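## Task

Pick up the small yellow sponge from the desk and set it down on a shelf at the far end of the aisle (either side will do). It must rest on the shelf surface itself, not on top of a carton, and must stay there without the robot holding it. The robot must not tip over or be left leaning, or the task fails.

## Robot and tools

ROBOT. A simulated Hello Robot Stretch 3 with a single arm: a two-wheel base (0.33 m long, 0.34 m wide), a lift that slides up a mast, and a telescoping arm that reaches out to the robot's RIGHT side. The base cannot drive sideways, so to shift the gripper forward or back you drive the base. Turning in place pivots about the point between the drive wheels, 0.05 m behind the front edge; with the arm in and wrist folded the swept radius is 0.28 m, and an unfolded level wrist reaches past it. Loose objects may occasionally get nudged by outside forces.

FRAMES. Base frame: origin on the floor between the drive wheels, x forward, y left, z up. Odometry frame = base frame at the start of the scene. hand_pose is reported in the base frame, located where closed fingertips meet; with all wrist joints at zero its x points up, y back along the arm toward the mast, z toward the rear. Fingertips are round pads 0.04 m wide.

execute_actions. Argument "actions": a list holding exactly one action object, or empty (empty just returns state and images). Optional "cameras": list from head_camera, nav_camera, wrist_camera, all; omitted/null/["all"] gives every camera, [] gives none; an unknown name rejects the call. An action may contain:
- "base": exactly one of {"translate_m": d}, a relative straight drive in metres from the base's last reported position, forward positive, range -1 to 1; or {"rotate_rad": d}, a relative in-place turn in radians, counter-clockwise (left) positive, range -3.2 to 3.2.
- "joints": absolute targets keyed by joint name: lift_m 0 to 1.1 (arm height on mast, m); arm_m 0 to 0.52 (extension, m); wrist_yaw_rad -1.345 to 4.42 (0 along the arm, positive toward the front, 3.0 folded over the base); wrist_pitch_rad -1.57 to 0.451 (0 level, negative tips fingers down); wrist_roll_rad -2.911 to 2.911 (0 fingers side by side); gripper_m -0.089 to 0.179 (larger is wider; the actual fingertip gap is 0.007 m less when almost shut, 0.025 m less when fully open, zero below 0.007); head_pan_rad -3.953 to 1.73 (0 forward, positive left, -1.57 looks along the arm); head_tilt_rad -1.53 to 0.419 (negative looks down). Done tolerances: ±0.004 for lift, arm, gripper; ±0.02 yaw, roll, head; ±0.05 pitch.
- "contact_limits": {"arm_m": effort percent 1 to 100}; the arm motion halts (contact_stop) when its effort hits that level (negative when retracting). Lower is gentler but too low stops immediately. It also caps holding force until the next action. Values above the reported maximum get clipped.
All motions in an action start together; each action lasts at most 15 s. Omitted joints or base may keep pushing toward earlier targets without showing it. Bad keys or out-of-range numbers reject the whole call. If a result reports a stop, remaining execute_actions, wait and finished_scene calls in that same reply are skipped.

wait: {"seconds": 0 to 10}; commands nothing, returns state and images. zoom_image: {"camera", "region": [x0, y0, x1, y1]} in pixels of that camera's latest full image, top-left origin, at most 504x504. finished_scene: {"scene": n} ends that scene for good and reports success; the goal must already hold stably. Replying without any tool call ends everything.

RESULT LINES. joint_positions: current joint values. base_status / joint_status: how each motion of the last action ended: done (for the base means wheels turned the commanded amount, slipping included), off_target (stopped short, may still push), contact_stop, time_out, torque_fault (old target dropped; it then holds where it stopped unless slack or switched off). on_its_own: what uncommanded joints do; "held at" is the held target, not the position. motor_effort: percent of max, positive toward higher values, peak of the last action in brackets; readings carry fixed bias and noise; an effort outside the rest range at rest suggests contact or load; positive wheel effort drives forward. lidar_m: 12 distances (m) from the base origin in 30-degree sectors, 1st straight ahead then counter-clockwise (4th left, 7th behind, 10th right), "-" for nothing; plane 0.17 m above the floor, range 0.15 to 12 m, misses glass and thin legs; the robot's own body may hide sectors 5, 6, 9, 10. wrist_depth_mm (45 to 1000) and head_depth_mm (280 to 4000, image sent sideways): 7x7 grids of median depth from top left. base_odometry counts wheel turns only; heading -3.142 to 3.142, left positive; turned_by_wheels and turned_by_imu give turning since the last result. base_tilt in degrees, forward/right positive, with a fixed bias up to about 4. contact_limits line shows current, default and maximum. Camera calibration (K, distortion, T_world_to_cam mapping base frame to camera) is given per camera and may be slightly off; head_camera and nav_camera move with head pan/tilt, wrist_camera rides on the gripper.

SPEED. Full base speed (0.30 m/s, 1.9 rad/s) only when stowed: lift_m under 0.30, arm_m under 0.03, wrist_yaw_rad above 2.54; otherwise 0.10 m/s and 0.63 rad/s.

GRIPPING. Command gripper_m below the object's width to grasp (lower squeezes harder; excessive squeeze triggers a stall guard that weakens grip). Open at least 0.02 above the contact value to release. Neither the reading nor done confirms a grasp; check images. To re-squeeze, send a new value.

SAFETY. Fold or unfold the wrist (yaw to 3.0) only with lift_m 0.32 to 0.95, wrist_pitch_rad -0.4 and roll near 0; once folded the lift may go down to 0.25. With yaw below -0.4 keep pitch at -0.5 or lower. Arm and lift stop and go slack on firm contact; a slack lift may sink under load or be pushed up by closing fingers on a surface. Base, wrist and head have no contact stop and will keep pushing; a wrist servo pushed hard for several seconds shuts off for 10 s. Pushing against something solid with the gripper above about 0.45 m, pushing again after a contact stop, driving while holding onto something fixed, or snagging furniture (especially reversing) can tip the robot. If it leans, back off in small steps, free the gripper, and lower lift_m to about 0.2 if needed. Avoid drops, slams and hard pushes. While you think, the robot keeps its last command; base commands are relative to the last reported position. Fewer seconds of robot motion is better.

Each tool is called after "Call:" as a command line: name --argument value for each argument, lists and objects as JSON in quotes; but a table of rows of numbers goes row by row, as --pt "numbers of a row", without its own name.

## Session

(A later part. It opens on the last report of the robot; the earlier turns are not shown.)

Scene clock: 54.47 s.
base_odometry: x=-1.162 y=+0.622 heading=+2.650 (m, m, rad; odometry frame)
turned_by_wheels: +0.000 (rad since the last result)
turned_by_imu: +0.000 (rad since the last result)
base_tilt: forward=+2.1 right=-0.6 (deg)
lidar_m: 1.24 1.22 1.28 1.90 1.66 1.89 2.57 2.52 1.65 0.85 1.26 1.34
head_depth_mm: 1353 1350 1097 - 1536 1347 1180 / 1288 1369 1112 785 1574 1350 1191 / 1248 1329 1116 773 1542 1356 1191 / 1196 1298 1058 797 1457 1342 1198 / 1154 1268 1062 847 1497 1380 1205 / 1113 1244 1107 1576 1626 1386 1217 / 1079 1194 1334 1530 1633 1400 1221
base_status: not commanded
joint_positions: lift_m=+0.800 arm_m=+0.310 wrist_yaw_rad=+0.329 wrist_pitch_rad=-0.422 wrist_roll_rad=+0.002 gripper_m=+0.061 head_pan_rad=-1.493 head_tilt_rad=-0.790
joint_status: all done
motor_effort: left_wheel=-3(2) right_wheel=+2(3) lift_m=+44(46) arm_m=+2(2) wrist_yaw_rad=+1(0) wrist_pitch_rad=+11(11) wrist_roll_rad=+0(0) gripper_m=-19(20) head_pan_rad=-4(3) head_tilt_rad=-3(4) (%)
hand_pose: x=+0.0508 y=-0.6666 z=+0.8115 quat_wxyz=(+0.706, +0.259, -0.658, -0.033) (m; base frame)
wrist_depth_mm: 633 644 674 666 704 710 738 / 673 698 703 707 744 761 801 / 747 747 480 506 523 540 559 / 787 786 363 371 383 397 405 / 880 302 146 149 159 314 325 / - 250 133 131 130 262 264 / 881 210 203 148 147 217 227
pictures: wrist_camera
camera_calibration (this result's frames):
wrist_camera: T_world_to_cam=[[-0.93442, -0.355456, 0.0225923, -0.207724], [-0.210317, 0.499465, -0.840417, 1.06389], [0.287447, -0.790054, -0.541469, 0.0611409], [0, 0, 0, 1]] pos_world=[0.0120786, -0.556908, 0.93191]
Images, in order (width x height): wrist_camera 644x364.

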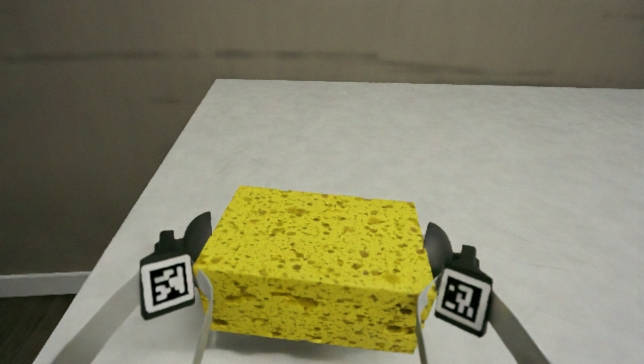

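Call:
execute_actions --actions '[{"base": {"rotate_rad": 2.52}, "joints": {"arm_m": 0.0, "wrist_yaw_rad": 2.6, "wrist_pitch_rad": -0.4, "lift_m": 0.82, "head_pan_rad": 0.0, "head_tilt_rad": -0.6}}]' --cameras '["nav_camera", "wrist_camera"]'

Scene clock: 62.20 s.
base_odometry: x=-1.162 y=+0.622 heading=-1.114 (m, m, rad; odometry frame)
turned_by_wheels: +2.520 (rad since the last result)
turned_by_imu: +2.538 (rad since the last result)
base_tilt: forward=+2.2 right=-0.7 (deg)
lidar_m: 1.89 2.62 2.52 1.64 0.86 0.85 1.31 1.29 1.22 1.26 1.73 1.63
head_depth_mm: 3081 3338 2887 1859 1872 1513 1291 / 3050 3313 3106 2449 1870 1537 1297 / 2143 2602 2627 2466 1897 1545 1301 / 1836 1960 2082 2288 1911 1545 1311 / 1703 1871 2125 2309 1912 1562 1320 / 1794 2038 3209 2536 1947 1571 1323 / 3074 3308 3332 2548 1966 1581 1327
base_status: done
joint_positions: lift_m=+0.820 arm_m=+0.001 wrist_yaw_rad=+2.598 wrist_pitch_rad=-0.422 wrist_roll_rad=+0.002 gripper_m=+0.061 head_pan_rad=-0.007 head_tilt_rad=-0.606
joint_status: all done
motor_effort: left_wheel=-2(8) right_wheel=+3(9) lift_m=+44(46) arm_m=-3(2) wrist_yaw_rad=+1(4) wrist_pitch_rad=+11(11) wrist_roll_rad=+0(0) gripper_m=-20(20) head_pan_rad=+4(48) head_tilt_rad=+2(18) (%)
hand_pose: x=+0.0945 y=+0.0459 z=+0.8315 quat_wxyz=(+0.329, +0.706, -0.043, +0.626) (m; base frame)
wrist_depth_mm: - - - - - - - / 712 - - - - - - / - - - - - - - / - - - - - - - / - - 147 149 158 - - / - - 133 131 131 - - / - 912 918 148 147 978 -
pictures: nav_camera (sideways: a quarter turn counterclockwise sets it upright), wrist_camera
camera_calibration (this result's frames):
nav_camera: T_world_to_cam=[[0.55076, -0.00473859, 0.83465, -1.04729], [0.00866154, -0.999898, -0.0113922, 0.064855], [0.834619, 0.0135037, -0.550663, 0.670884], [0, 0, 0, 1]] pos_world=[0.0163113, 0.0508262, 1.24429]
wrist_camera: T_world_to_cam=[[0.873084, -0.487045, 0.0226072, -0.0788497], [-0.247258, -0.482248, -0.840417, 0.782577], [0.420223, 0.728165, -0.541469, 0.540097], [0, 0, 0, 1]] pos_world=[0.0353796, -0.0542869, 0.951919]
Images, in order (width x height): nav_camera 672x504, wrist_camera 644x364.

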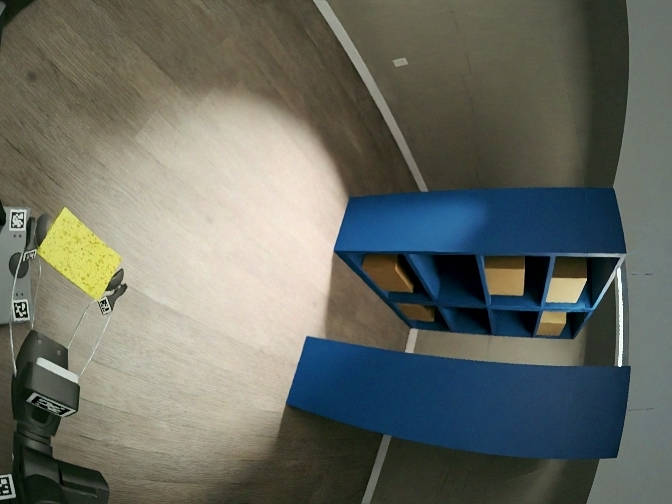

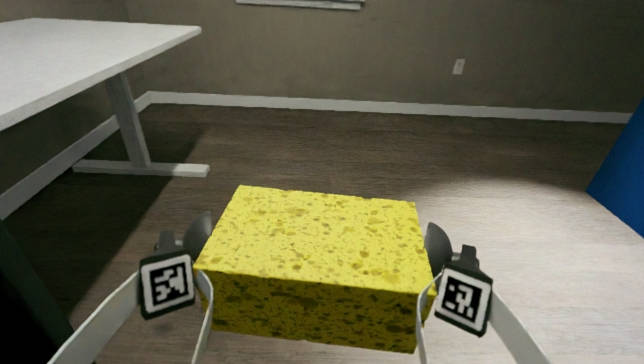

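Call:
execute_actions --actions '[{"base": {"translate_m": 0.55}, "joints": {"lift_m": 0.285, "arm_m": 0.0, "head_pan_rad": 0.0, "head_tilt_rad": -0.55}}]' --cameras '["head_camera", "nav_camera"]'

Scene clock: 69.97 s.
base_odometry: x=-0.919 y=+0.129 heading=-1.114 (m, m, rad; odometry frame)
turned_by_wheels: +0.000 (rad since the last result)
turned_by_imu: +0.003 (rad since the last result)
base_tilt: forward=+2.3 right=-0.6 (deg)
lidar_m: 1.34 2.33 2.25 2.32 1.74 1.30 1.80 1.55 1.47 1.56 1.19 1.15
head_depth_mm: 2602 2805 3066 2646 1985 1592 1334 / 1855 2048 2268 2426 2004 1611 1331 / 1843 1612 2202 2046 1966 1598 1345 / 1399 1426 1422 1569 1767 1607 1352 / 1180 1287 1437 1612 1822 1635 1351 / 1249 1366 1520 1734 1923 1640 1362 / 1329 2802 3021 2831 2090 1645 1380
base_status: done
joint_positions: lift_m=+0.285 arm_m=+0.001 wrist_yaw_rad=+2.599 wrist_pitch_rad=-0.422 wrist_roll_rad=+0.002 gripper_m=+0.061 head_pan_rad=-0.007 head_tilt_rad=-0.556
joint_status: all done
motor_effort: left_wheel=-2(8) right_wheel=+3(11) lift_m=+28(37) arm_m=-3(4) wrist_yaw_rad=+2(1) wrist_pitch_rad=+11(11) wrist_roll_rad=+0(0) gripper_m=-20(20) head_pan_rad=+3(6) head_tilt_rad=+3(10) (%)
hand_pose: x=+0.0944 y=+0.0460 z=+0.2970 quat_wxyz=(+0.328, +0.706, -0.043, +0.626) (m; base frame)
wrist_depth_mm: - - - - - - - / - - - - - - - / 888 921 954 - - - - / 680 708 719 721 743 787 798 / 554 569 147 149 159 616 637 / 475 488 132 131 130 515 522 / - - 396 147 147 427 443
pictures: head_camera (sideways: a quarter turn clockwise sets it upright), nav_camera (sideways: a quarter turn counterclockwise sets it upright)
camera_calibration (this result's frames):
head_camera: T_world_to_cam=[[-0.499402, 0.0227162, -0.866072, 1.15403], [-0.0232265, 0.998946, 0.0395944, -0.0430527], [0.866059, 0.0398893, -0.498348, 0.603474], [0, 0, 0, 1]] pos_world=[0.052679, -0.00727996, 1.30191]
nav_camera: T_world_to_cam=[[0.507955, -0.0043962, 0.861373, -1.08187], [0.00929593, -0.999901, -0.0105851, 0.063801], [0.861334, 0.013384, -0.507863, 0.615036], [0, 0, 0, 1]] pos_world=[0.0191987, 0.0508069, 1.24493]
Images, in order (width x height): head_camera 896x504, nav_camera 672x504.

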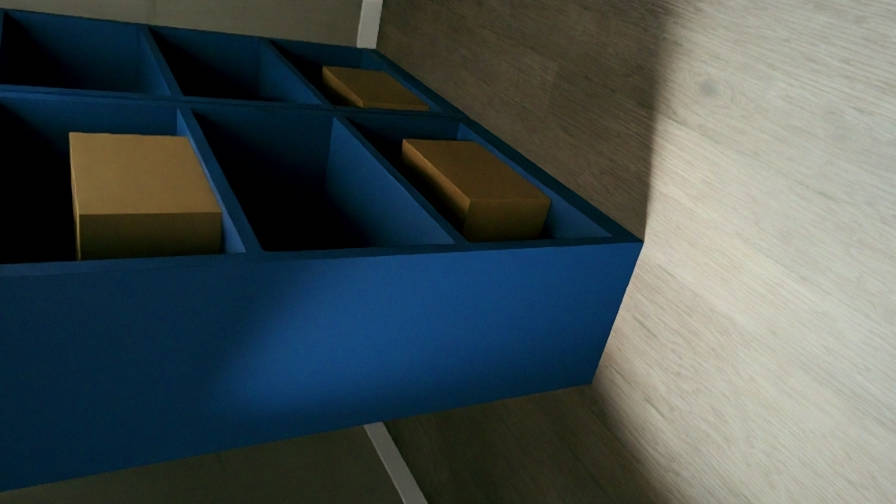

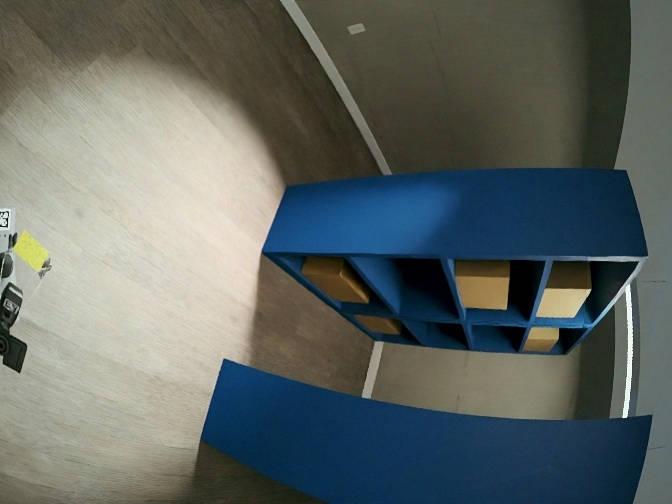

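Call:
execute_actions --actions '[{"base": {"translate_m": 0.82}, "joints": {"head_pan_rad": -0.3, "head_tilt_rad": -0.6}}]' --cameras '[]'

Call:
execute_actions --actions '[{"base": {"rotate_rad": -0.5}, "joints": {"head_pan_rad": 0.0, "head_tilt_rad": -0.55}}]' --cameras '["head_camera", "nav_camera"]'

Scene clock: 76.30 s.
base_odometry: x=-0.557 y=-0.607 heading=-1.114 (m, m, rad; odometry frame)
turned_by_wheels: +0.000 (rad since the last result)
turned_by_imu: +0.004 (rad since the last result)
base_tilt: forward=+2.2 right=-0.6 (deg)
lidar_m: 0.51 0.62 1.84 1.90 2.14 2.06 2.55 1.98 1.91 0.62 0.56 1.15
head_depth_mm: 1936 2125 2346 2465 1903 1537 1295 / 1963 2140 2368 2483 1891 1547 1307 / 1974 2169 2324 2282 1916 1554 1321 / 1139 1223 1402 1479 1457 1443 1307 / 900 823 847 1484 1138 980 1221 / 869 674 730 687 1076 710 794 / 970 669 497 529 592 691 833
base_status: done
joint_positions: lift_m=+0.285 arm_m=+0.001 wrist_yaw_rad=+2.599 wrist_pitch_rad=-0.422 wrist_roll_rad=+0.002 gripper_m=+0.061 head_pan_rad=-0.293 head_tilt_rad=-0.593
joint_status: all done
motor_effort: left_wheel=-3(8) right_wheel=+3(10) lift_m=+28(28) arm_m=-3(2) wrist_yaw_rad=+1(1) wrist_pitch_rad=+11(11) wrist_roll_rad=-1(0) gripper_m=-20(20) head_pan_rad=-3(27) head_tilt_rad=-2(9) (%)
hand_pose: x=+0.0944 y=+0.0460 z=+0.2970 quat_wxyz=(+0.328, +0.706, -0.043, +0.626) (m; base frame)
wrist_depth_mm: - - - - - 623 418 / - - - - - 612 411 / 903 906 946 - - 602 417 / 679 692 720 732 758 594 411 / 561 568 147 149 159 566 430 / 468 492 132 131 130 512 467 / - - 393 147 147 430 439
pictures: none
No camera images: the call's "cameras" was empty. Leave "cameras" out to get every camera's image.

Scene clock: 77.93 s.
base_odometry: x=-0.557 y=-0.607 heading=-1.614 (m, m, rad; odometry frame)
turned_by_wheels: -0.500 (rad since the last result)
turned_by_imu: -0.502 (rad since the last result)
base_tilt: forward=+2.2 right=-0.5 (deg)
lidar_m: 1.05 0.51 0.63 1.84 1.92 2.14 2.07 2.56 1.98 1.91 0.61 0.55
head_depth_mm: 1152 1224 1345 1415 1548 1341 1278 / 1951 2081 2256 2083 1926 1598 1335 / 1992 2168 2380 2553 2011 1602 1344 / 1987 2174 2394 2563 2019 1610 1349 / 1996 2164 2296 2189 1906 1582 1357 / 1811 1248 1351 1446 1288 1203 1197 / 1097 901 866 1445 1212 964 824
base_status: done
joint_positions: lift_m=+0.285 arm_m=+0.001 wrist_yaw_rad=+2.599 wrist_pitch_rad=-0.422 wrist_roll_rad=+0.002 gripper_m=+0.061 head_pan_rad=-0.007 head_tilt_rad=-0.557
joint_status: all done
motor_effort: left_wheel=+2(9) right_wheel=-2(9) lift_m=+28(28) arm_m=-2(2) wrist_yaw_rad=+0(1) wrist_pitch_rad=+11(11) wrist_roll_rad=+0(0) gripper_m=-20(20) head_pan_rad=+4(28) head_tilt_rad=+3(8) (%)
hand_pose: x=+0.0944 y=+0.0460 z=+0.2970 quat_wxyz=(+0.328, +0.706, -0.043, +0.626) (m; base frame)
wrist_depth_mm: - - - 710 493 685 782 / - - - 775 527 677 750 / 877 900 935 813 566 744 895 / 672 703 721 737 620 712 784 / 554 567 147 149 158 619 622 / 475 477 132 131 130 514 527 / - - 398 148 147 430 449
pictures: head_camera (sideways: a quarter turn clockwise sets it upright), nav_camera (sideways: a quarter turn counterclockwise sets it upright)
camera_calibration (this result's frames):
head_camera: T_world_to_cam=[[-0.500203, 0.0228262, -0.865607, 1.15342], [-0.0229811, 0.99895, 0.0396225, -0.0430907], [0.865603, 0.0397119, -0.499154, 0.604525], [0, 0, 0, 1]] pos_world=[0.0526775, -0.00728968, 1.30187]
nav_camera: T_world_to_cam=[[0.508755, -0.00450795, 0.860899, -1.08126], [0.00907742, -0.999903, -0.0106002, 0.063822], [0.860863, 0.0132076, -0.508665, 0.616082], [0, 0, 0, 1]] pos_world=[0.0191562, 0.0508045, 1.24491]
Images, in order (width x height): head_camera 896x504, nav_camera 672x504.

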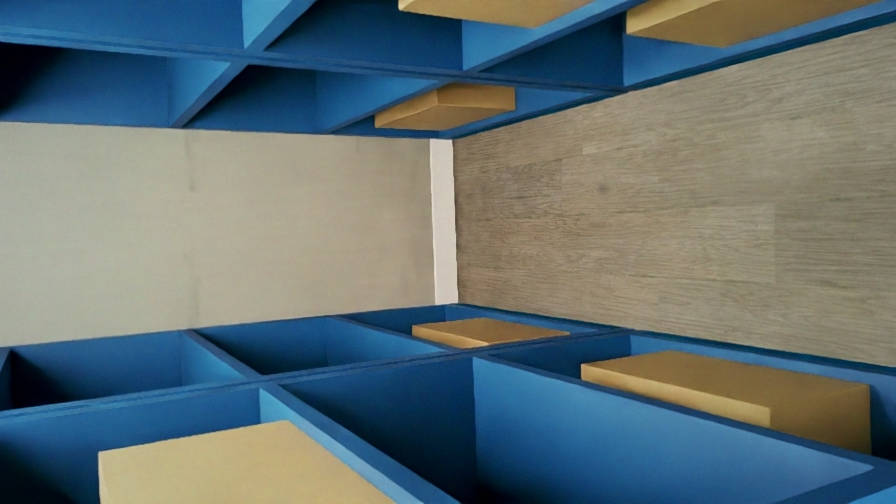

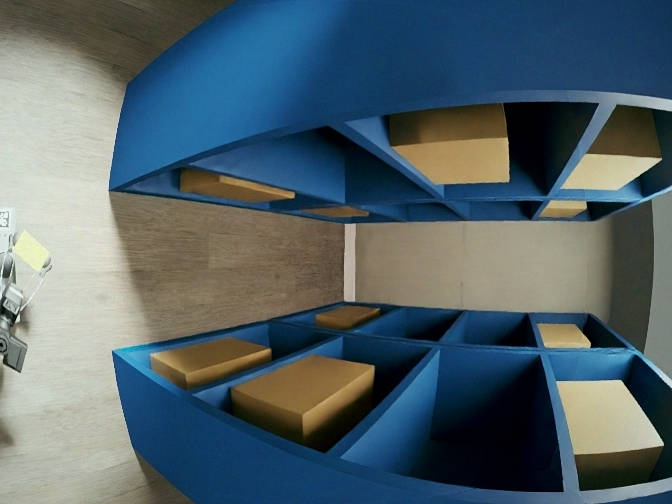

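Call:
execute_actions --actions '[{"base": {"translate_m": 1.0}, "joints": {"head_pan_rad": 0.0, "head_tilt_rad": -0.7}}]' --cameras '["head_camera", "nav_camera"]'

Scene clock: 84.70 s.
base_odometry: x=-0.600 y=-1.606 heading=-1.614 (m, m, rad; odometry frame)
turned_by_wheels: +0.000 (rad since the last result)
turned_by_imu: +0.005 (rad since the last result)
base_tilt: forward=+2.1 right=-0.6 (deg)
lidar_m: 0.96 0.40 0.28 0.27 0.28 0.58 3.05 0.53 0.39 0.38 0.48 0.52
head_depth_mm: 1096 1210 1355 1410 1417 1363 1220 / 1111 1241 1397 1607 1709 1434 1241 / 1114 1235 1386 1602 1737 1453 1241 / 1115 1238 1380 1587 1722 1451 1252 / 1114 1238 1394 1589 1700 1440 1253 / 1101 1183 1335 1295 1118 1099 1119 / 1072 1029 803 1302 1041 863 700
base_status: done
joint_positions: lift_m=+0.285 arm_m=+0.001 wrist_yaw_rad=+2.599 wrist_pitch_rad=-0.422 wrist_roll_rad=+0.002 gripper_m=+0.061 head_pan_rad=-0.007 head_tilt_rad=-0.692
joint_status: all done
motor_effort: left_wheel=+2(13) right_wheel=-2(6) lift_m=+28(28) arm_m=-2(2) wrist_yaw_rad=+0(1) wrist_pitch_rad=+11(11) wrist_roll_rad=-1(0) gripper_m=-20(20) head_pan_rad=+4(7) head_tilt_rad=-3(16) (%)
hand_pose: x=+0.0944 y=+0.0460 z=+0.2970 quat_wxyz=(+0.328, +0.706, -0.043, +0.626) (m; base frame)
wrist_depth_mm: 387 415 615 497 376 643 831 / 253 277 311 499 410 548 706 / 266 294 343 533 462 613 877 / 286 320 360 525 517 698 815 / 308 346 146 150 159 626 637 / 338 361 133 131 130 513 519 / - - 396 147 147 430 449
pictures: head_camera (sideways: a quarter turn clockwise sets it upright), nav_camera (sideways: a quarter turn counterclockwise sets it upright)
camera_calibration (this result's frames):
head_camera: T_world_to_cam=[[-0.612696, 0.0234895, -0.78997, 1.05549], [-0.0175803, 0.998906, 0.0433373, -0.0479526], [0.790123, 0.0404404, -0.611612, 0.751296], [0, 0, 0, 1]] pos_world=[0.0522361, -0.00727561, 1.29539]
nav_camera: T_world_to_cam=[[0.620529, -0.00516421, 0.784166, -0.9819], [0.00773018, -0.999889, -0.0127019, 0.0665644], [0.784145, 0.0139437, -0.620421, 0.761943], [0, 0, 0, 1]] pos_world=[0.0113088, 0.050862, 1.24354]
Images, in order (width x height): head_camera 896x504, nav_camera 672x504.

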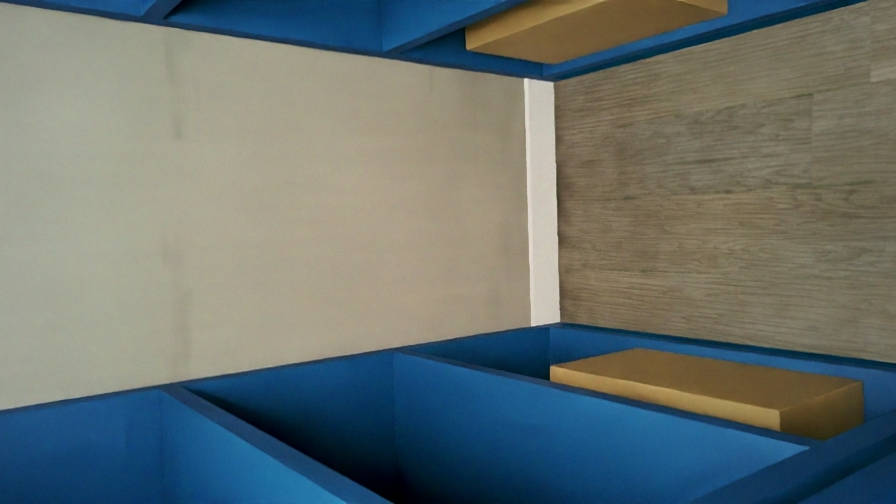

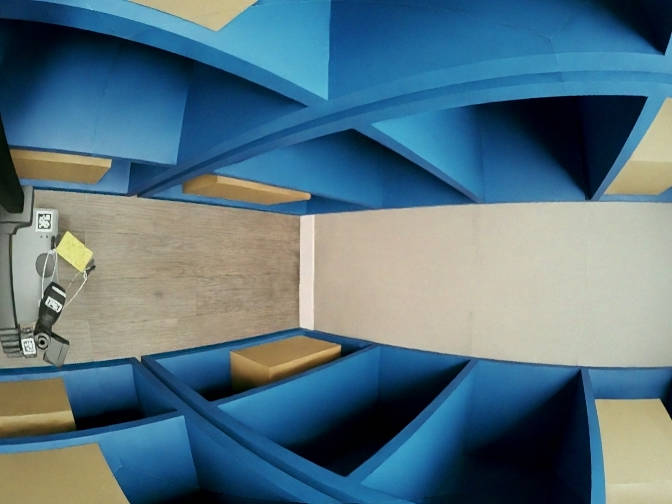

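Call:
execute_actions --actions '[{"base": {"translate_m": 0.58}, "joints": {"head_pan_rad": -0.9, "head_tilt_rad": -0.6}}]' --cameras '["head_camera", "nav_camera"]'

Scene clock: 89.90 s.
base_odometry: x=-0.625 y=-2.186 heading=-1.614 (m, m, rad; odometry frame)
turned_by_wheels: +0.000 (rad since the last result)
turned_by_imu: +0.003 (rad since the last result)
base_tilt: forward=+2.2 right=-0.6 (deg)
lidar_m: 0.71 0.35 0.26 0.25 0.30 0.34 1.13 0.69 0.41 0.65 0.44 0.57
head_depth_mm: 744 806 785 559 466 896 757 / 796 866 793 565 1003 898 759 / 854 929 807 571 1072 902 799 / 869 941 817 600 1112 911 958 / 785 841 830 638 1059 942 1120 / 715 758 785 864 964 1072 1223 / 656 695 735 823 910 1014 1099
base_status: done
joint_positions: lift_m=+0.285 arm_m=+0.001 wrist_yaw_rad=+2.599 wrist_pitch_rad=-0.422 wrist_roll_rad=+0.002 gripper_m=+0.061 head_pan_rad=-0.893 head_tilt_rad=-0.606
joint_status: all done
motor_effort: left_wheel=+1(11) right_wheel=-2(5) lift_m=+28(28) arm_m=-2(2) wrist_yaw_rad=+2(1) wrist_pitch_rad=+11(11) wrist_roll_rad=+0(0) gripper_m=-20(20) head_pan_rad=-4(49) head_tilt_rad=+2(10) (%)
hand_pose: x=+0.0944 y=+0.0460 z=+0.2970 quat_wxyz=(+0.328, +0.706, -0.043, +0.626) (m; base frame)
wrist_depth_mm: 507 414 460 506 717 585 495 / 245 271 298 345 411 603 525 / 264 283 323 382 458 638 541 / 512 309 344 405 517 651 562 / 452 329 146 150 159 631 561 / 392 370 132 131 130 515 522 / - - 395 147 147 433 442
pictures: head_camera (sideways: a quarter turn clockwise sets it upright), nav_camera (sideways: a quarter turn counterclockwise sets it upright)
camera_calibration (this result's frames):
head_camera: T_world_to_cam=[[-0.325044, 0.434455, -0.839997, 1.11896], [0.760334, 0.648234, 0.0410552, -0.0497316], [0.562351, -0.625334, -0.541035, 0.660866], [0, 0, 0, 1]] pos_world=[0.0298847, -0.0406376, 1.29952]
nav_camera: T_world_to_cam=[[0.34449, -0.429301, 0.834882, -1.04633], [-0.768963, -0.639192, -0.0113856, 0.0695899], [0.538537, -0.638071, -0.550311, 0.672233], [0, 0, 0, 1]] pos_world=[0.0519404, 0.0242221, 1.24429]
Images, in order (width x height): head_camera 896x504, nav_camera 672x504.

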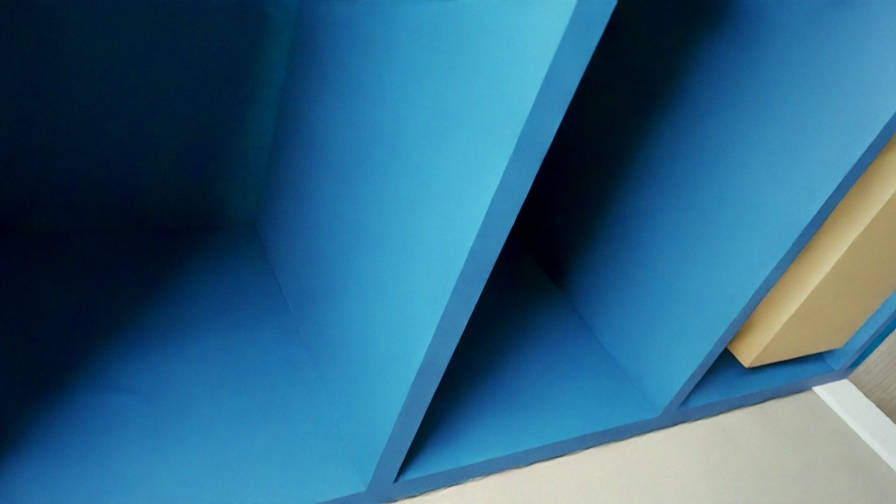

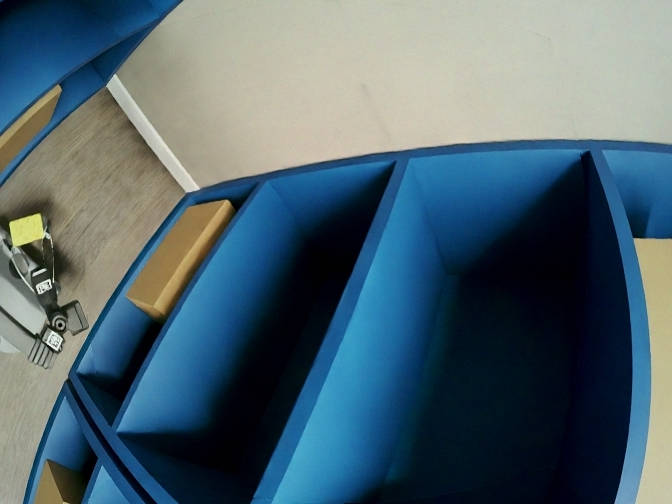

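Call:
execute_actions --actions '[{"base": {"translate_m": 0.28}, "joints": {"lift_m": 0.62, "wrist_yaw_rad": 1.3, "head_pan_rad": -1.2, "head_tilt_rad": -0.9}}]'

Scene clock: 96.00 s.
base_odometry: x=-0.637 y=-2.465 heading=-1.614 (m, m, rad; odometry frame)
turned_by_wheels: +0.000 (rad since the last result)
turned_by_imu: +0.002 (rad since the last result)
base_tilt: forward=+2.2 right=-0.6 (deg)
lidar_m: 0.43 0.45 0.25 0.25 0.26 0.36 1.08 0.59 0.66 0.40 0.42 0.45
head_depth_mm: 701 566 457 966 852 790 - / 718 573 462 996 856 938 1117 / 739 578 478 1005 861 985 - / 764 584 496 1007 869 1024 1145 / 694 590 515 950 907 646 1135 / 600 594 527 776 900 1068 1137 / 520 545 587 706 801 879 969
base_status: done
joint_positions: lift_m=+0.620 arm_m=+0.001 wrist_yaw_rad=+1.302 wrist_pitch_rad=-0.422 wrist_roll_rad=+0.002 gripper_m=+0.061 head_pan_rad=-1.193 head_tilt_rad=-0.889
joint_status: all done
motor_effort: left_wheel=+1(11) right_wheel=-2(5) lift_m=+44(46) arm_m=-2(2) wrist_yaw_rad=-1(2) wrist_pitch_rad=+11(11) wrist_roll_rad=+0(1) gripper_m=-20(20) head_pan_rad=-4(28) head_tilt_rad=-5(22) (%)
hand_pose: x=+0.1944 y=-0.2052 z=+0.6315 quat_wxyz=(+0.640, +0.537, -0.460, +0.301) (m; base frame)
wrist_depth_mm: 275 288 304 324 339 317 343 / 296 311 330 352 365 349 381 / 323 341 360 389 396 389 430 / 350 368 390 419 406 410 418 / 382 406 146 149 159 326 332 / 424 443 133 131 130 277 276 / 469 524 570 147 146 405 234
pictures: head_camera (sideways: a quarter turn clockwise sets it upright), nav_camera (sideways: a quarter turn counterclockwise sets it upright), wrist_camera
camera_calibration (this result's frames):
head_camera: T_world_to_cam=[[-0.260557, 0.709278, -0.655008, 0.877453], [0.922691, 0.382629, 0.0472923, -0.0588257], [0.284169, -0.592047, -0.754141, 0.939763], [0, 0, 0, 1]] pos_world=[0.0158534, -0.0434654, 1.28623]
nav_camera: T_world_to_cam=[[0.28001, -0.708474, 0.647811, -0.802119], [-0.925021, -0.379608, -0.0153243, 0.0756646], [0.256771, -0.594947, -0.761647, 0.948845], [0, 0, 0, 1]] pos_world=[0.0509572, 0.0249545, 1.24347]
wrist_camera: T_world_to_cam=[[-0.232241, -0.972395, 0.0226375, -0.168662], [-0.531189, 0.107301, -0.840432, 0.694295], [0.814802, -0.207208, -0.541445, 0.303993], [0, 0, 0, 1]] pos_world=[0.0819369, -0.175514, 0.751921]
Images, in order (width x height): head_camera 896x504, nav_camera 672x504, wrist_camera 644x364.

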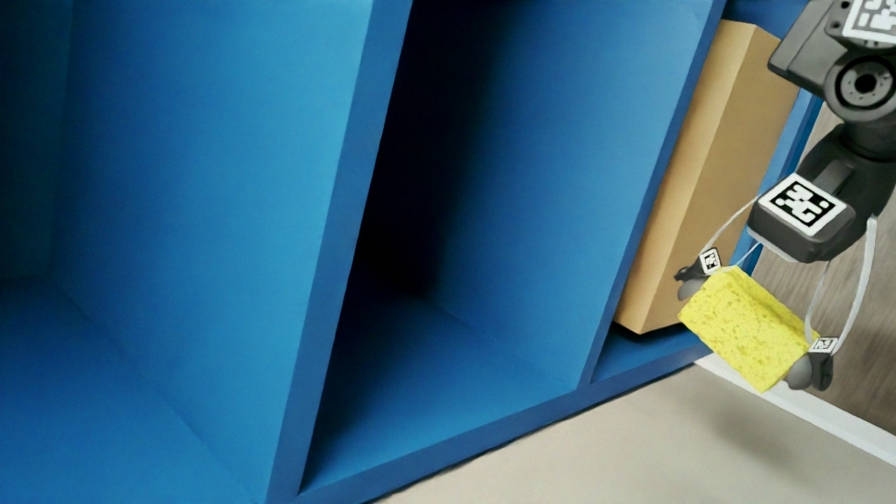

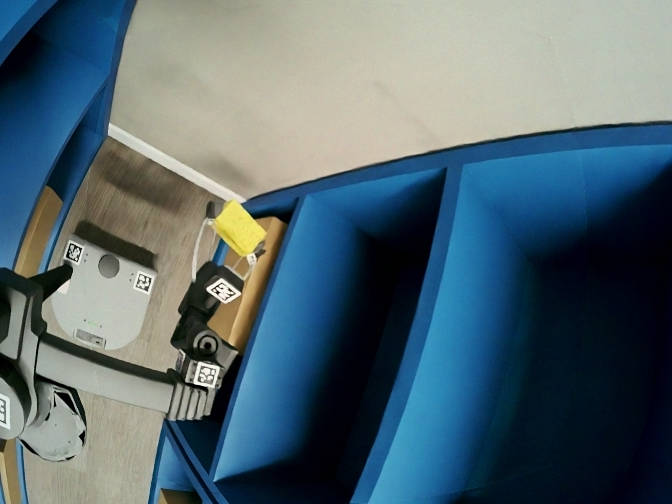

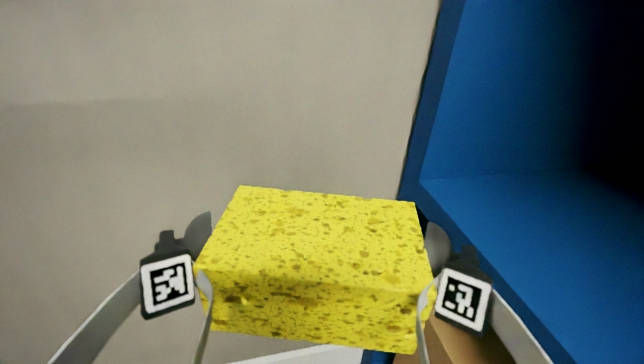

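Call:
zoom_image --camera "head_camera" --region '[400, 0, 896, 450]'

Region (400, 0, 896, 450) of head_camera's 896x504 image, scaled by 1.016, with more detail than that image has; it fills the top 457 rows of this view, and the rest is white.

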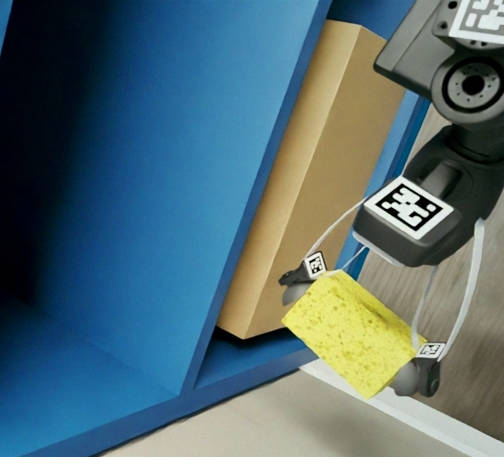

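Call:
execute_actions --actions '[{"joints": {"wrist_yaw_rad": 0.3, "arm_m": 0.17, "lift_m": 0.59, "head_pan_rad": -1.5, "head_tilt_rad": -1.0}}]'

Scene clock: 101.50 s.
base_odometry: x=-0.637 y=-2.465 heading=-1.614 (m, m, rad; odometry frame)
turned_by_wheels: +0.000 (rad since the last result)
turned_by_imu: +0.000 (rad since the last result)
base_tilt: forward=+2.3 right=-0.6 (deg)
lidar_m: 0.44 0.45 0.25 0.25 0.26 0.36 1.08 0.59 0.66 0.40 0.42 0.45
head_depth_mm: 577 475 984 911 830 - - / 582 479 993 931 - 1194 1154 / 589 483 997 936 980 1198 1153 / 596 487 1007 875 864 1201 1153 / 602 492 1009 936 868 1206 1140 / 607 496 1021 941 871 1229 1153 / 615 501 861 912 876 1128 1117
base_status: not commanded
joint_positions: lift_m=+0.590 arm_m=+0.170 wrist_yaw_rad=+0.301 wrist_pitch_rad=-0.422 wrist_roll_rad=+0.002 gripper_m=+0.061 head_pan_rad=-1.493 head_tilt_rad=-0.988
joint_status: all done
motor_effort: left_wheel=+1(1) right_wheel=-1(2) lift_m=+28(37) arm_m=+3(3) wrist_yaw_rad=-1(3) wrist_pitch_rad=+11(11) wrist_roll_rad=+0(1) gripper_m=-20(19) head_pan_rad=-3(26) head_tilt_rad=-5(14) (%)
hand_pose: x=+0.0449 y=-0.5285 z=+0.6021 quat_wxyz=(+0.705, +0.250, -0.662, -0.043) (m; base frame)
wrist_depth_mm: 315 396 438 402 365 334 314 / 327 414 479 434 395 359 335 / 337 397 433 437 419 391 354 / 315 322 327 336 343 354 367 / 253 261 147 149 159 283 288 / 215 223 133 131 130 235 239 / 190 186 181 147 147 195 202
pictures: head_camera (sideways: a quarter turn clockwise sets it upright), nav_camera (sideways: a quarter turn counterclockwise sets it upright), wrist_camera
camera_calibration (this result's frames):
head_camera: T_world_to_cam=[[-0.0442443, 0.815323, -0.577314, 0.774905], [0.994899, 0.0884005, 0.0485982, -0.06096], [0.090658, -0.572218, -0.815075, 1.02017], [0, 0, 0, 1]] pos_world=[0.00244737, -0.0426478, 1.28184]
nav_camera: T_world_to_cam=[[0.0630095, -0.81956, 0.569518, -0.698789], [-0.995986, -0.0879868, -0.0164243, 0.0775275], [0.0635707, -0.566197, -0.821815, 1.02825], [0, 0, 0, 1]] pos_world=[0.0558799, 0.0163155, 1.24428]
wrist_camera: T_world_to_cam=[[-0.943957, -0.329289, 0.0226808, -0.145258], [-0.196386, 0.505084, -0.84043, 0.820039], [0.265288, -0.797784, -0.541446, 0.0554389], [0, 0, 0, 1]] pos_world=[0.00922006, -0.417793, 0.722497]
Images, in order (width x height): head_camera 896x504, nav_camera 672x504, wrist_camera 644x364.

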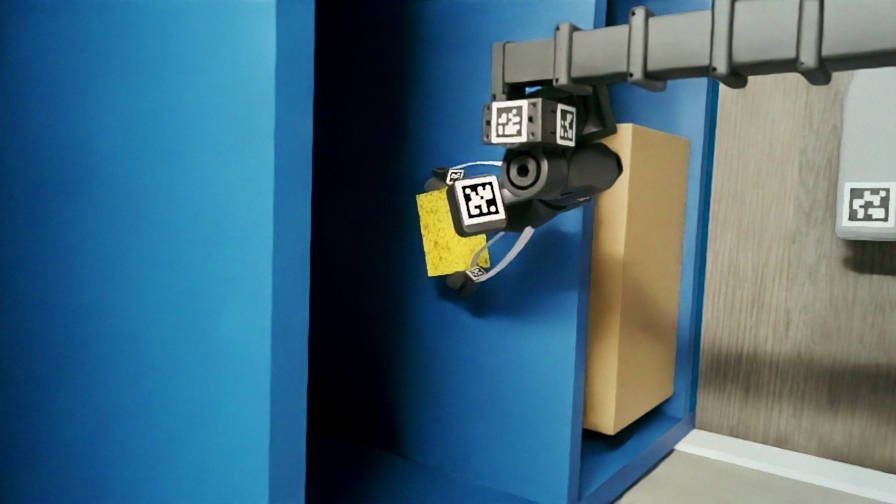

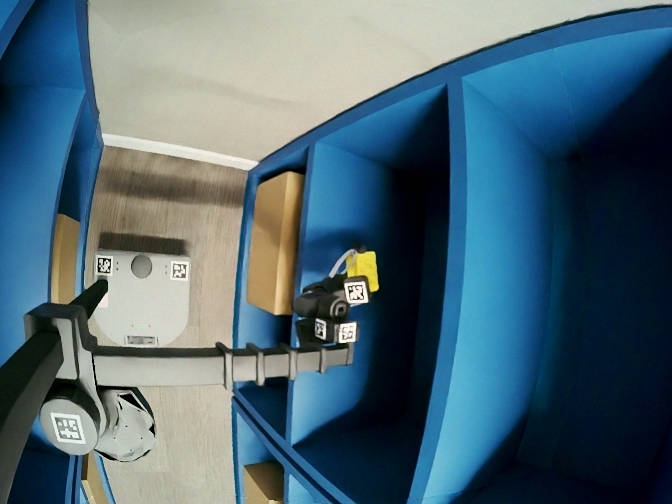

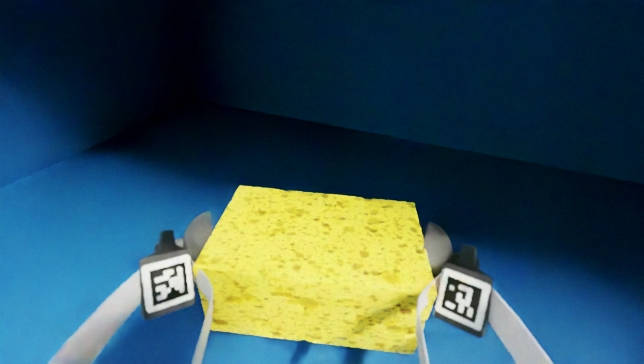

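Call:
execute_actions --actions '[{"joints": {"lift_m": 0.552}}]' --cameras '["wrist_camera"]'

Scene clock: 103.27 s.
base_odometry: x=-0.637 y=-2.465 heading=-1.614 (m, m, rad; odometry frame)
turned_by_wheels: +0.000 (rad since the last result)
turned_by_imu: +0.000 (rad since the last result)
base_tilt: forward=+2.2 right=-0.7 (deg)
lidar_m: 0.43 0.45 0.25 0.25 0.26 0.36 1.08 0.59 0.66 0.40 0.42 0.45
head_depth_mm: 575 474 984 911 831 1193 - / 583 479 989 919 - 1192 1159 / 589 483 994 938 - 1196 1161 / 594 487 1003 928 864 1200 1147 / 602 492 1014 931 869 1211 1146 / 609 495 1018 944 870 1228 1151 / 612 500 861 911 875 1126 1115
base_status: not commanded
joint_positions: lift_m=+0.552 arm_m=+0.170 wrist_yaw_rad=+0.301 wrist_pitch_rad=-0.422 wrist_roll_rad=+0.002 gripper_m=+0.061 head_pan_rad=-1.493 head_tilt_rad=-0.988
joint_status: all done
motor_effort: left_wheel=+1(1) right_wheel=-1(1) lift_m=+28(28) arm_m=+2(2) wrist_yaw_rad=-1(1) wrist_pitch_rad=+11(11) wrist_roll_rad=-1(0) gripper_m=-19(20) head_pan_rad=-3(4) head_tilt_rad=-5(4) (%)
hand_pose: x=+0.0449 y=-0.5286 z=+0.5641 quat_wxyz=(+0.705, +0.250, -0.662, -0.043) (m; base frame)
wrist_depth_mm: 315 396 435 400 366 338 312 / 324 408 464 430 397 359 331 / 313 333 344 357 369 371 353 / 250 255 262 269 276 282 291 / 203 208 147 149 159 227 230 / 171 179 133 131 130 188 191 / 151 149 148 146 146 155 161
pictures: wrist_camera
camera_calibration (this result's frames):
wrist_camera: T_world_to_cam=[[-0.943957, -0.329289, 0.0226808, -0.144399], [-0.196386, 0.505084, -0.84043, 0.788107], [0.265288, -0.797784, -0.541445, 0.0348572], [0, 0, 0, 1]] pos_world=[0.00922006, -0.417801, 0.684497]
Images, in order (width x height): wrist_camera 644x364.

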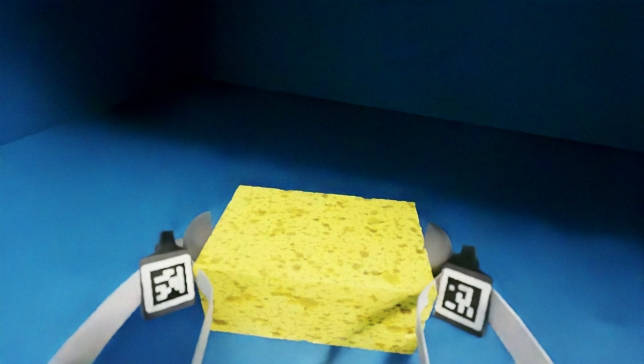

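Call:
execute_actions --actions '[{"joints": {"gripper_m": 0.165}}]' --cameras '["wrist_camera", "head_camera"]'

Scene clock: 104.97 s.
base_odometry: x=-0.637 y=-2.465 heading=-1.614 (m, m, rad; odometry frame)
turned_by_wheels: +0.000 (rad since the last result)
turned_by_imu: +0.000 (rad since the last result)
base_tilt: forward=+2.1 right=-0.7 (deg)
lidar_m: 0.44 0.45 0.25 0.25 0.26 0.36 1.08 0.59 0.66 0.40 0.42 0.45
head_depth_mm: 576 474 988 908 833 1197 - / 583 480 993 914 - 1192 1160 / 588 484 994 939 - 1194 1159 / 594 486 1003 922 926 1203 1152 / 601 492 1015 939 866 1201 1148 / 608 496 1019 938 870 1222 1153 / 614 500 859 912 876 1126 1117
base_status: not commanded
joint_positions: lift_m=+0.552 arm_m=+0.170 wrist_yaw_rad=+0.301 wrist_pitch_rad=-0.422 wrist_roll_rad=+0.002 gripper_m=+0.165 head_pan_rad=-1.493 head_tilt_rad=-0.988
joint_status: all done
motor_effort: left_wheel=+1(1) right_wheel=-2(2) lift_m=+28(28) arm_m=+3(2) wrist_yaw_rad=-1(1) wrist_pitch_rad=+11(11) wrist_roll_rad=+0(0) gripper_m=+0(83) head_pan_rad=-4(4) head_tilt_rad=-5(5) (%)
hand_pose: x=+0.0449 y=-0.5286 z=+0.5641 quat_wxyz=(+0.705, +0.250, -0.662, -0.043) (m; base frame)
wrist_depth_mm: 313 393 439 395 363 335 314 / 324 412 464 431 396 360 329 / 312 333 348 359 369 372 352 / 250 256 262 268 278 283 292 / 203 214 154 150 168 227 229 / - 171 135 132 133 - 190 / 144 149 148 146 148 154 163
pictures: head_camera (sideways: a quarter turn clockwise sets it upright), wrist_camera
camera_calibration (this result's frames):
head_camera: T_world_to_cam=[[-0.0442444, 0.815323, -0.577314, 0.774905], [0.994899, 0.0884007, 0.0485982, -0.06096], [0.0906581, -0.572218, -0.815075, 1.02017], [0, 0, 0, 1]] pos_world=[0.00244738, -0.0426478, 1.28184]
wrist_camera: T_world_to_cam=[[-0.943957, -0.329288, 0.022681, -0.144398], [-0.196386, 0.505084, -0.84043, 0.788107], [0.265288, -0.797784, -0.541445, 0.0348571], [0, 0, 0, 1]] pos_world=[0.00921995, -0.417801, 0.684497]
Images, in order (width x height): head_camera 896x504, wrist_camera 644x364.

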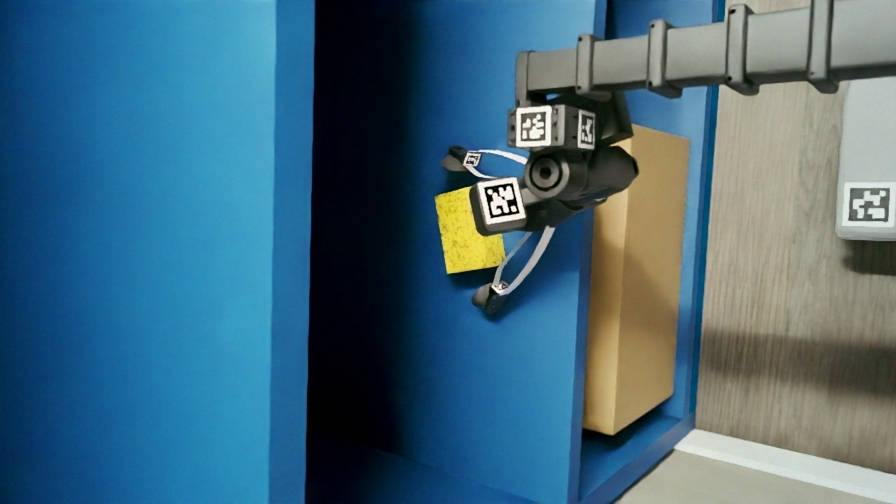

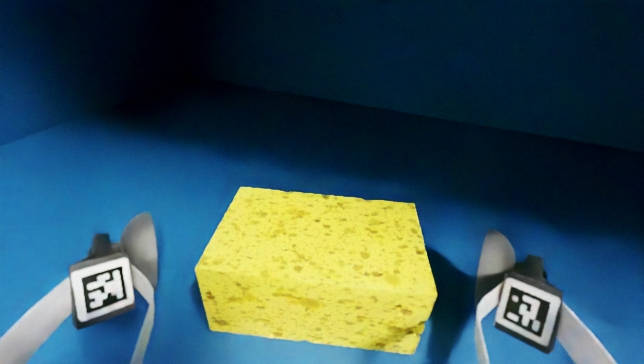

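Call:
execute_actions --actions '[{"joints": {"lift_m": 0.62}}]' --cameras '[]'

Call:
execute_actions --actions '[{"joints": {"arm_m": 0.0}}]'

Scene clock: 115.17 s.
base_odometry: x=-0.637 y=-2.465 heading=-1.614 (m, m, rad; odometry frame)
turned_by_wheels: +0.000 (rad since the last result)
turned_by_imu: +0.000 (rad since the last result)
base_tilt: forward=+2.3 right=-0.6 (deg)
lidar_m: 0.44 0.45 0.25 0.25 0.26 0.36 1.08 0.59 0.66 0.40 0.42 0.45
head_depth_mm: 576 474 986 924 - - - / 583 478 990 933 1249 1197 1159 / 590 482 999 961 982 1198 1157 / 594 487 1008 942 862 1209 1153 / 600 491 1011 938 866 1208 1140 / 608 496 1018 937 872 1231 1150 / 613 499 862 911 874 1128 1116
base_status: not commanded
joint_positions: lift_m=+0.620 arm_m=+0.170 wrist_yaw_rad=+0.301 wrist_pitch_rad=-0.422 wrist_roll_rad=+0.002 gripper_m=+0.165 head_pan_rad=-1.493 head_tilt_rad=-0.988
joint_status: all done
motor_effort: left_wheel=+1(1) right_wheel=-2(1) lift_m=+44(45) arm_m=+2(2) wrist_yaw_rad=-1(2) wrist_pitch_rad=+11(11) wrist_roll_rad=+0(1) gripper_m=+0(1) head_pan_rad=-3(4) head_tilt_rad=-5(5) (%)
hand_pose: x=+0.0449 y=-0.5286 z=+0.6315 quat_wxyz=(+0.705, +0.250, -0.662, -0.043) (m; base frame)
wrist_depth_mm: 314 397 441 395 362 341 312 / 326 410 479 433 395 362 334 / 336 434 490 460 428 386 354 / 339 370 379 387 405 403 376 / 295 311 305 313 318 328 333 / 253 248 247 207 265 - 275 / 207 216 186 177 222 223 234
pictures: none
No camera images: the call's "cameras" was empty. Leave "cameras" out to get every camera's image.

Scene clock: 117.67 s.
base_odometry: x=-0.637 y=-2.465 heading=-1.614 (m, m, rad; odometry frame)
turned_by_wheels: +0.000 (rad since the last result)
turned_by_imu: +0.000 (rad since the last result)
base_tilt: forward=+2.2 right=-0.6 (deg)
lidar_m: 0.44 0.45 0.25 0.25 0.26 0.36 1.08 0.59 0.66 0.40 0.42 0.45
head_depth_mm: 576 474 985 908 834 1200 - / 582 479 993 915 833 1197 - / 589 483 1003 919 839 - - / 596 488 1007 895 860 1216 1144 / 601 491 1013 936 861 1212 1144 / 609 496 1021 941 873 1233 1152 / 615 501 859 916 874 1125 1118
base_status: not commanded
joint_positions: lift_m=+0.620 arm_m=+0.001 wrist_yaw_rad=+0.301 wrist_pitch_rad=-0.422 wrist_roll_rad=+0.002 gripper_m=+0.165 head_pan_rad=-1.493 head_tilt_rad=-0.988
joint_status: all done
motor_effort: left_wheel=+1(1) right_wheel=-2(1) lift_m=+44(44) arm_m=-3(3) wrist_yaw_rad=-1(1) wrist_pitch_rad=+11(11) wrist_roll_rad=+0(0) gripper_m=+1(1) head_pan_rad=-3(4) head_tilt_rad=-5(5) (%)
hand_pose: x=+0.0448 y=-0.3595 z=+0.6315 quat_wxyz=(+0.705, +0.250, -0.662, -0.043) (m; base frame)
wrist_depth_mm: 316 401 563 557 503 468 436 / 329 416 607 599 549 513 466 / 339 430 504 518 537 523 499 / 338 369 379 346 369 413 427 / 320 309 305 312 309 329 335 / 387 433 268 261 267 - 276 / 449 446 404 254 228 223 235
pictures: head_camera (sideways: a quarter turn clockwise sets it upright), nav_camera (sideways: a quarter turn counterclockwise sets it upright), wrist_camera
camera_calibration (this result's frames):
head_camera: T_world_to_cam=[[-0.0442454, 0.815356, -0.577266, 0.774844], [0.994899, 0.088396, 0.0485988, -0.0609608], [0.0906534, -0.572172, -0.815108, 1.02022], [0, 0, 0, 1]] pos_world=[0.00244721, -0.0426467, 1.28184]
nav_camera: T_world_to_cam=[[0.0630105, -0.819593, 0.569471, -0.698727], [-0.995986, -0.087984, -0.0164249, 0.0775283], [0.063566, -0.56615, -0.821848, 1.0283], [0, 0, 0, 1]] pos_world=[0.0558796, 0.0163187, 1.24428]
wrist_camera: T_world_to_cam=[[-0.944053, -0.329013, 0.0226844, -0.0902292], [-0.196212, 0.505053, -0.840489, 0.759436], [0.265075, -0.797917, -0.541353, 0.206127], [0, 0, 0, 1]] pos_world=[0.00919039, -0.248769, 0.751932]
Images, in order (width x height): head_camera 896x504, nav_camera 672x504, wrist_camera 644x364.

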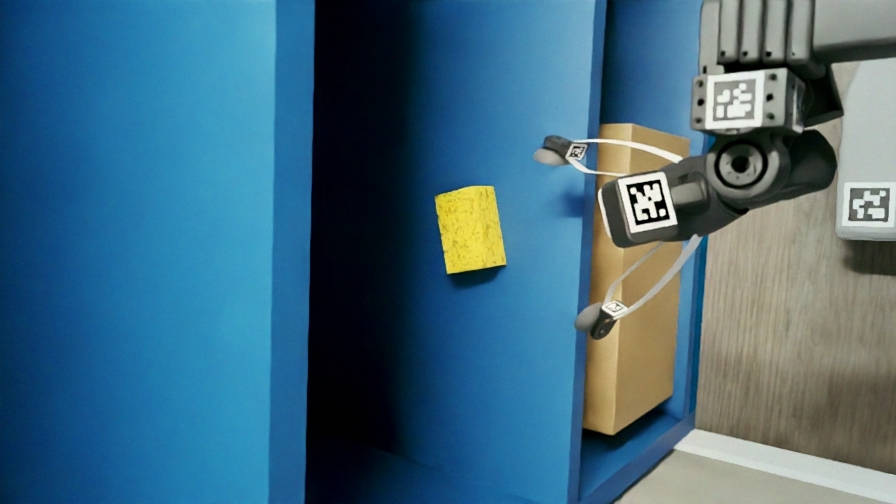

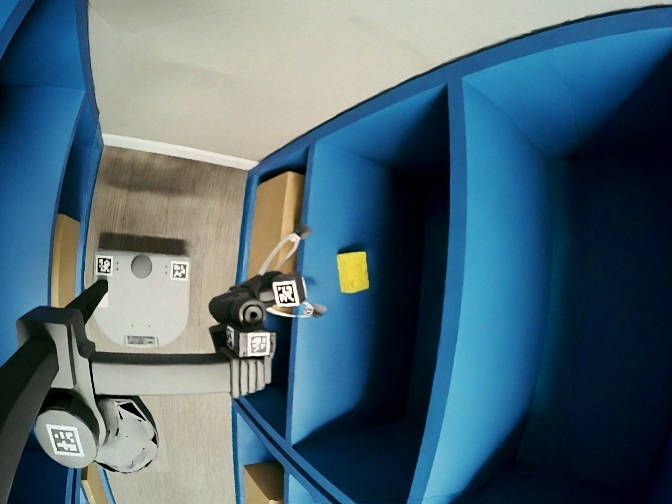

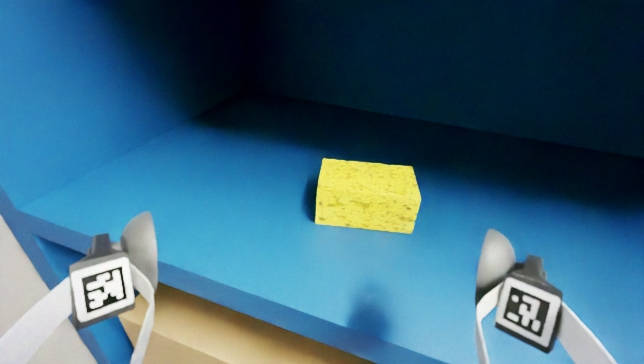

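Call:
finished_scene --scene 1

The scene is finished: the task was done.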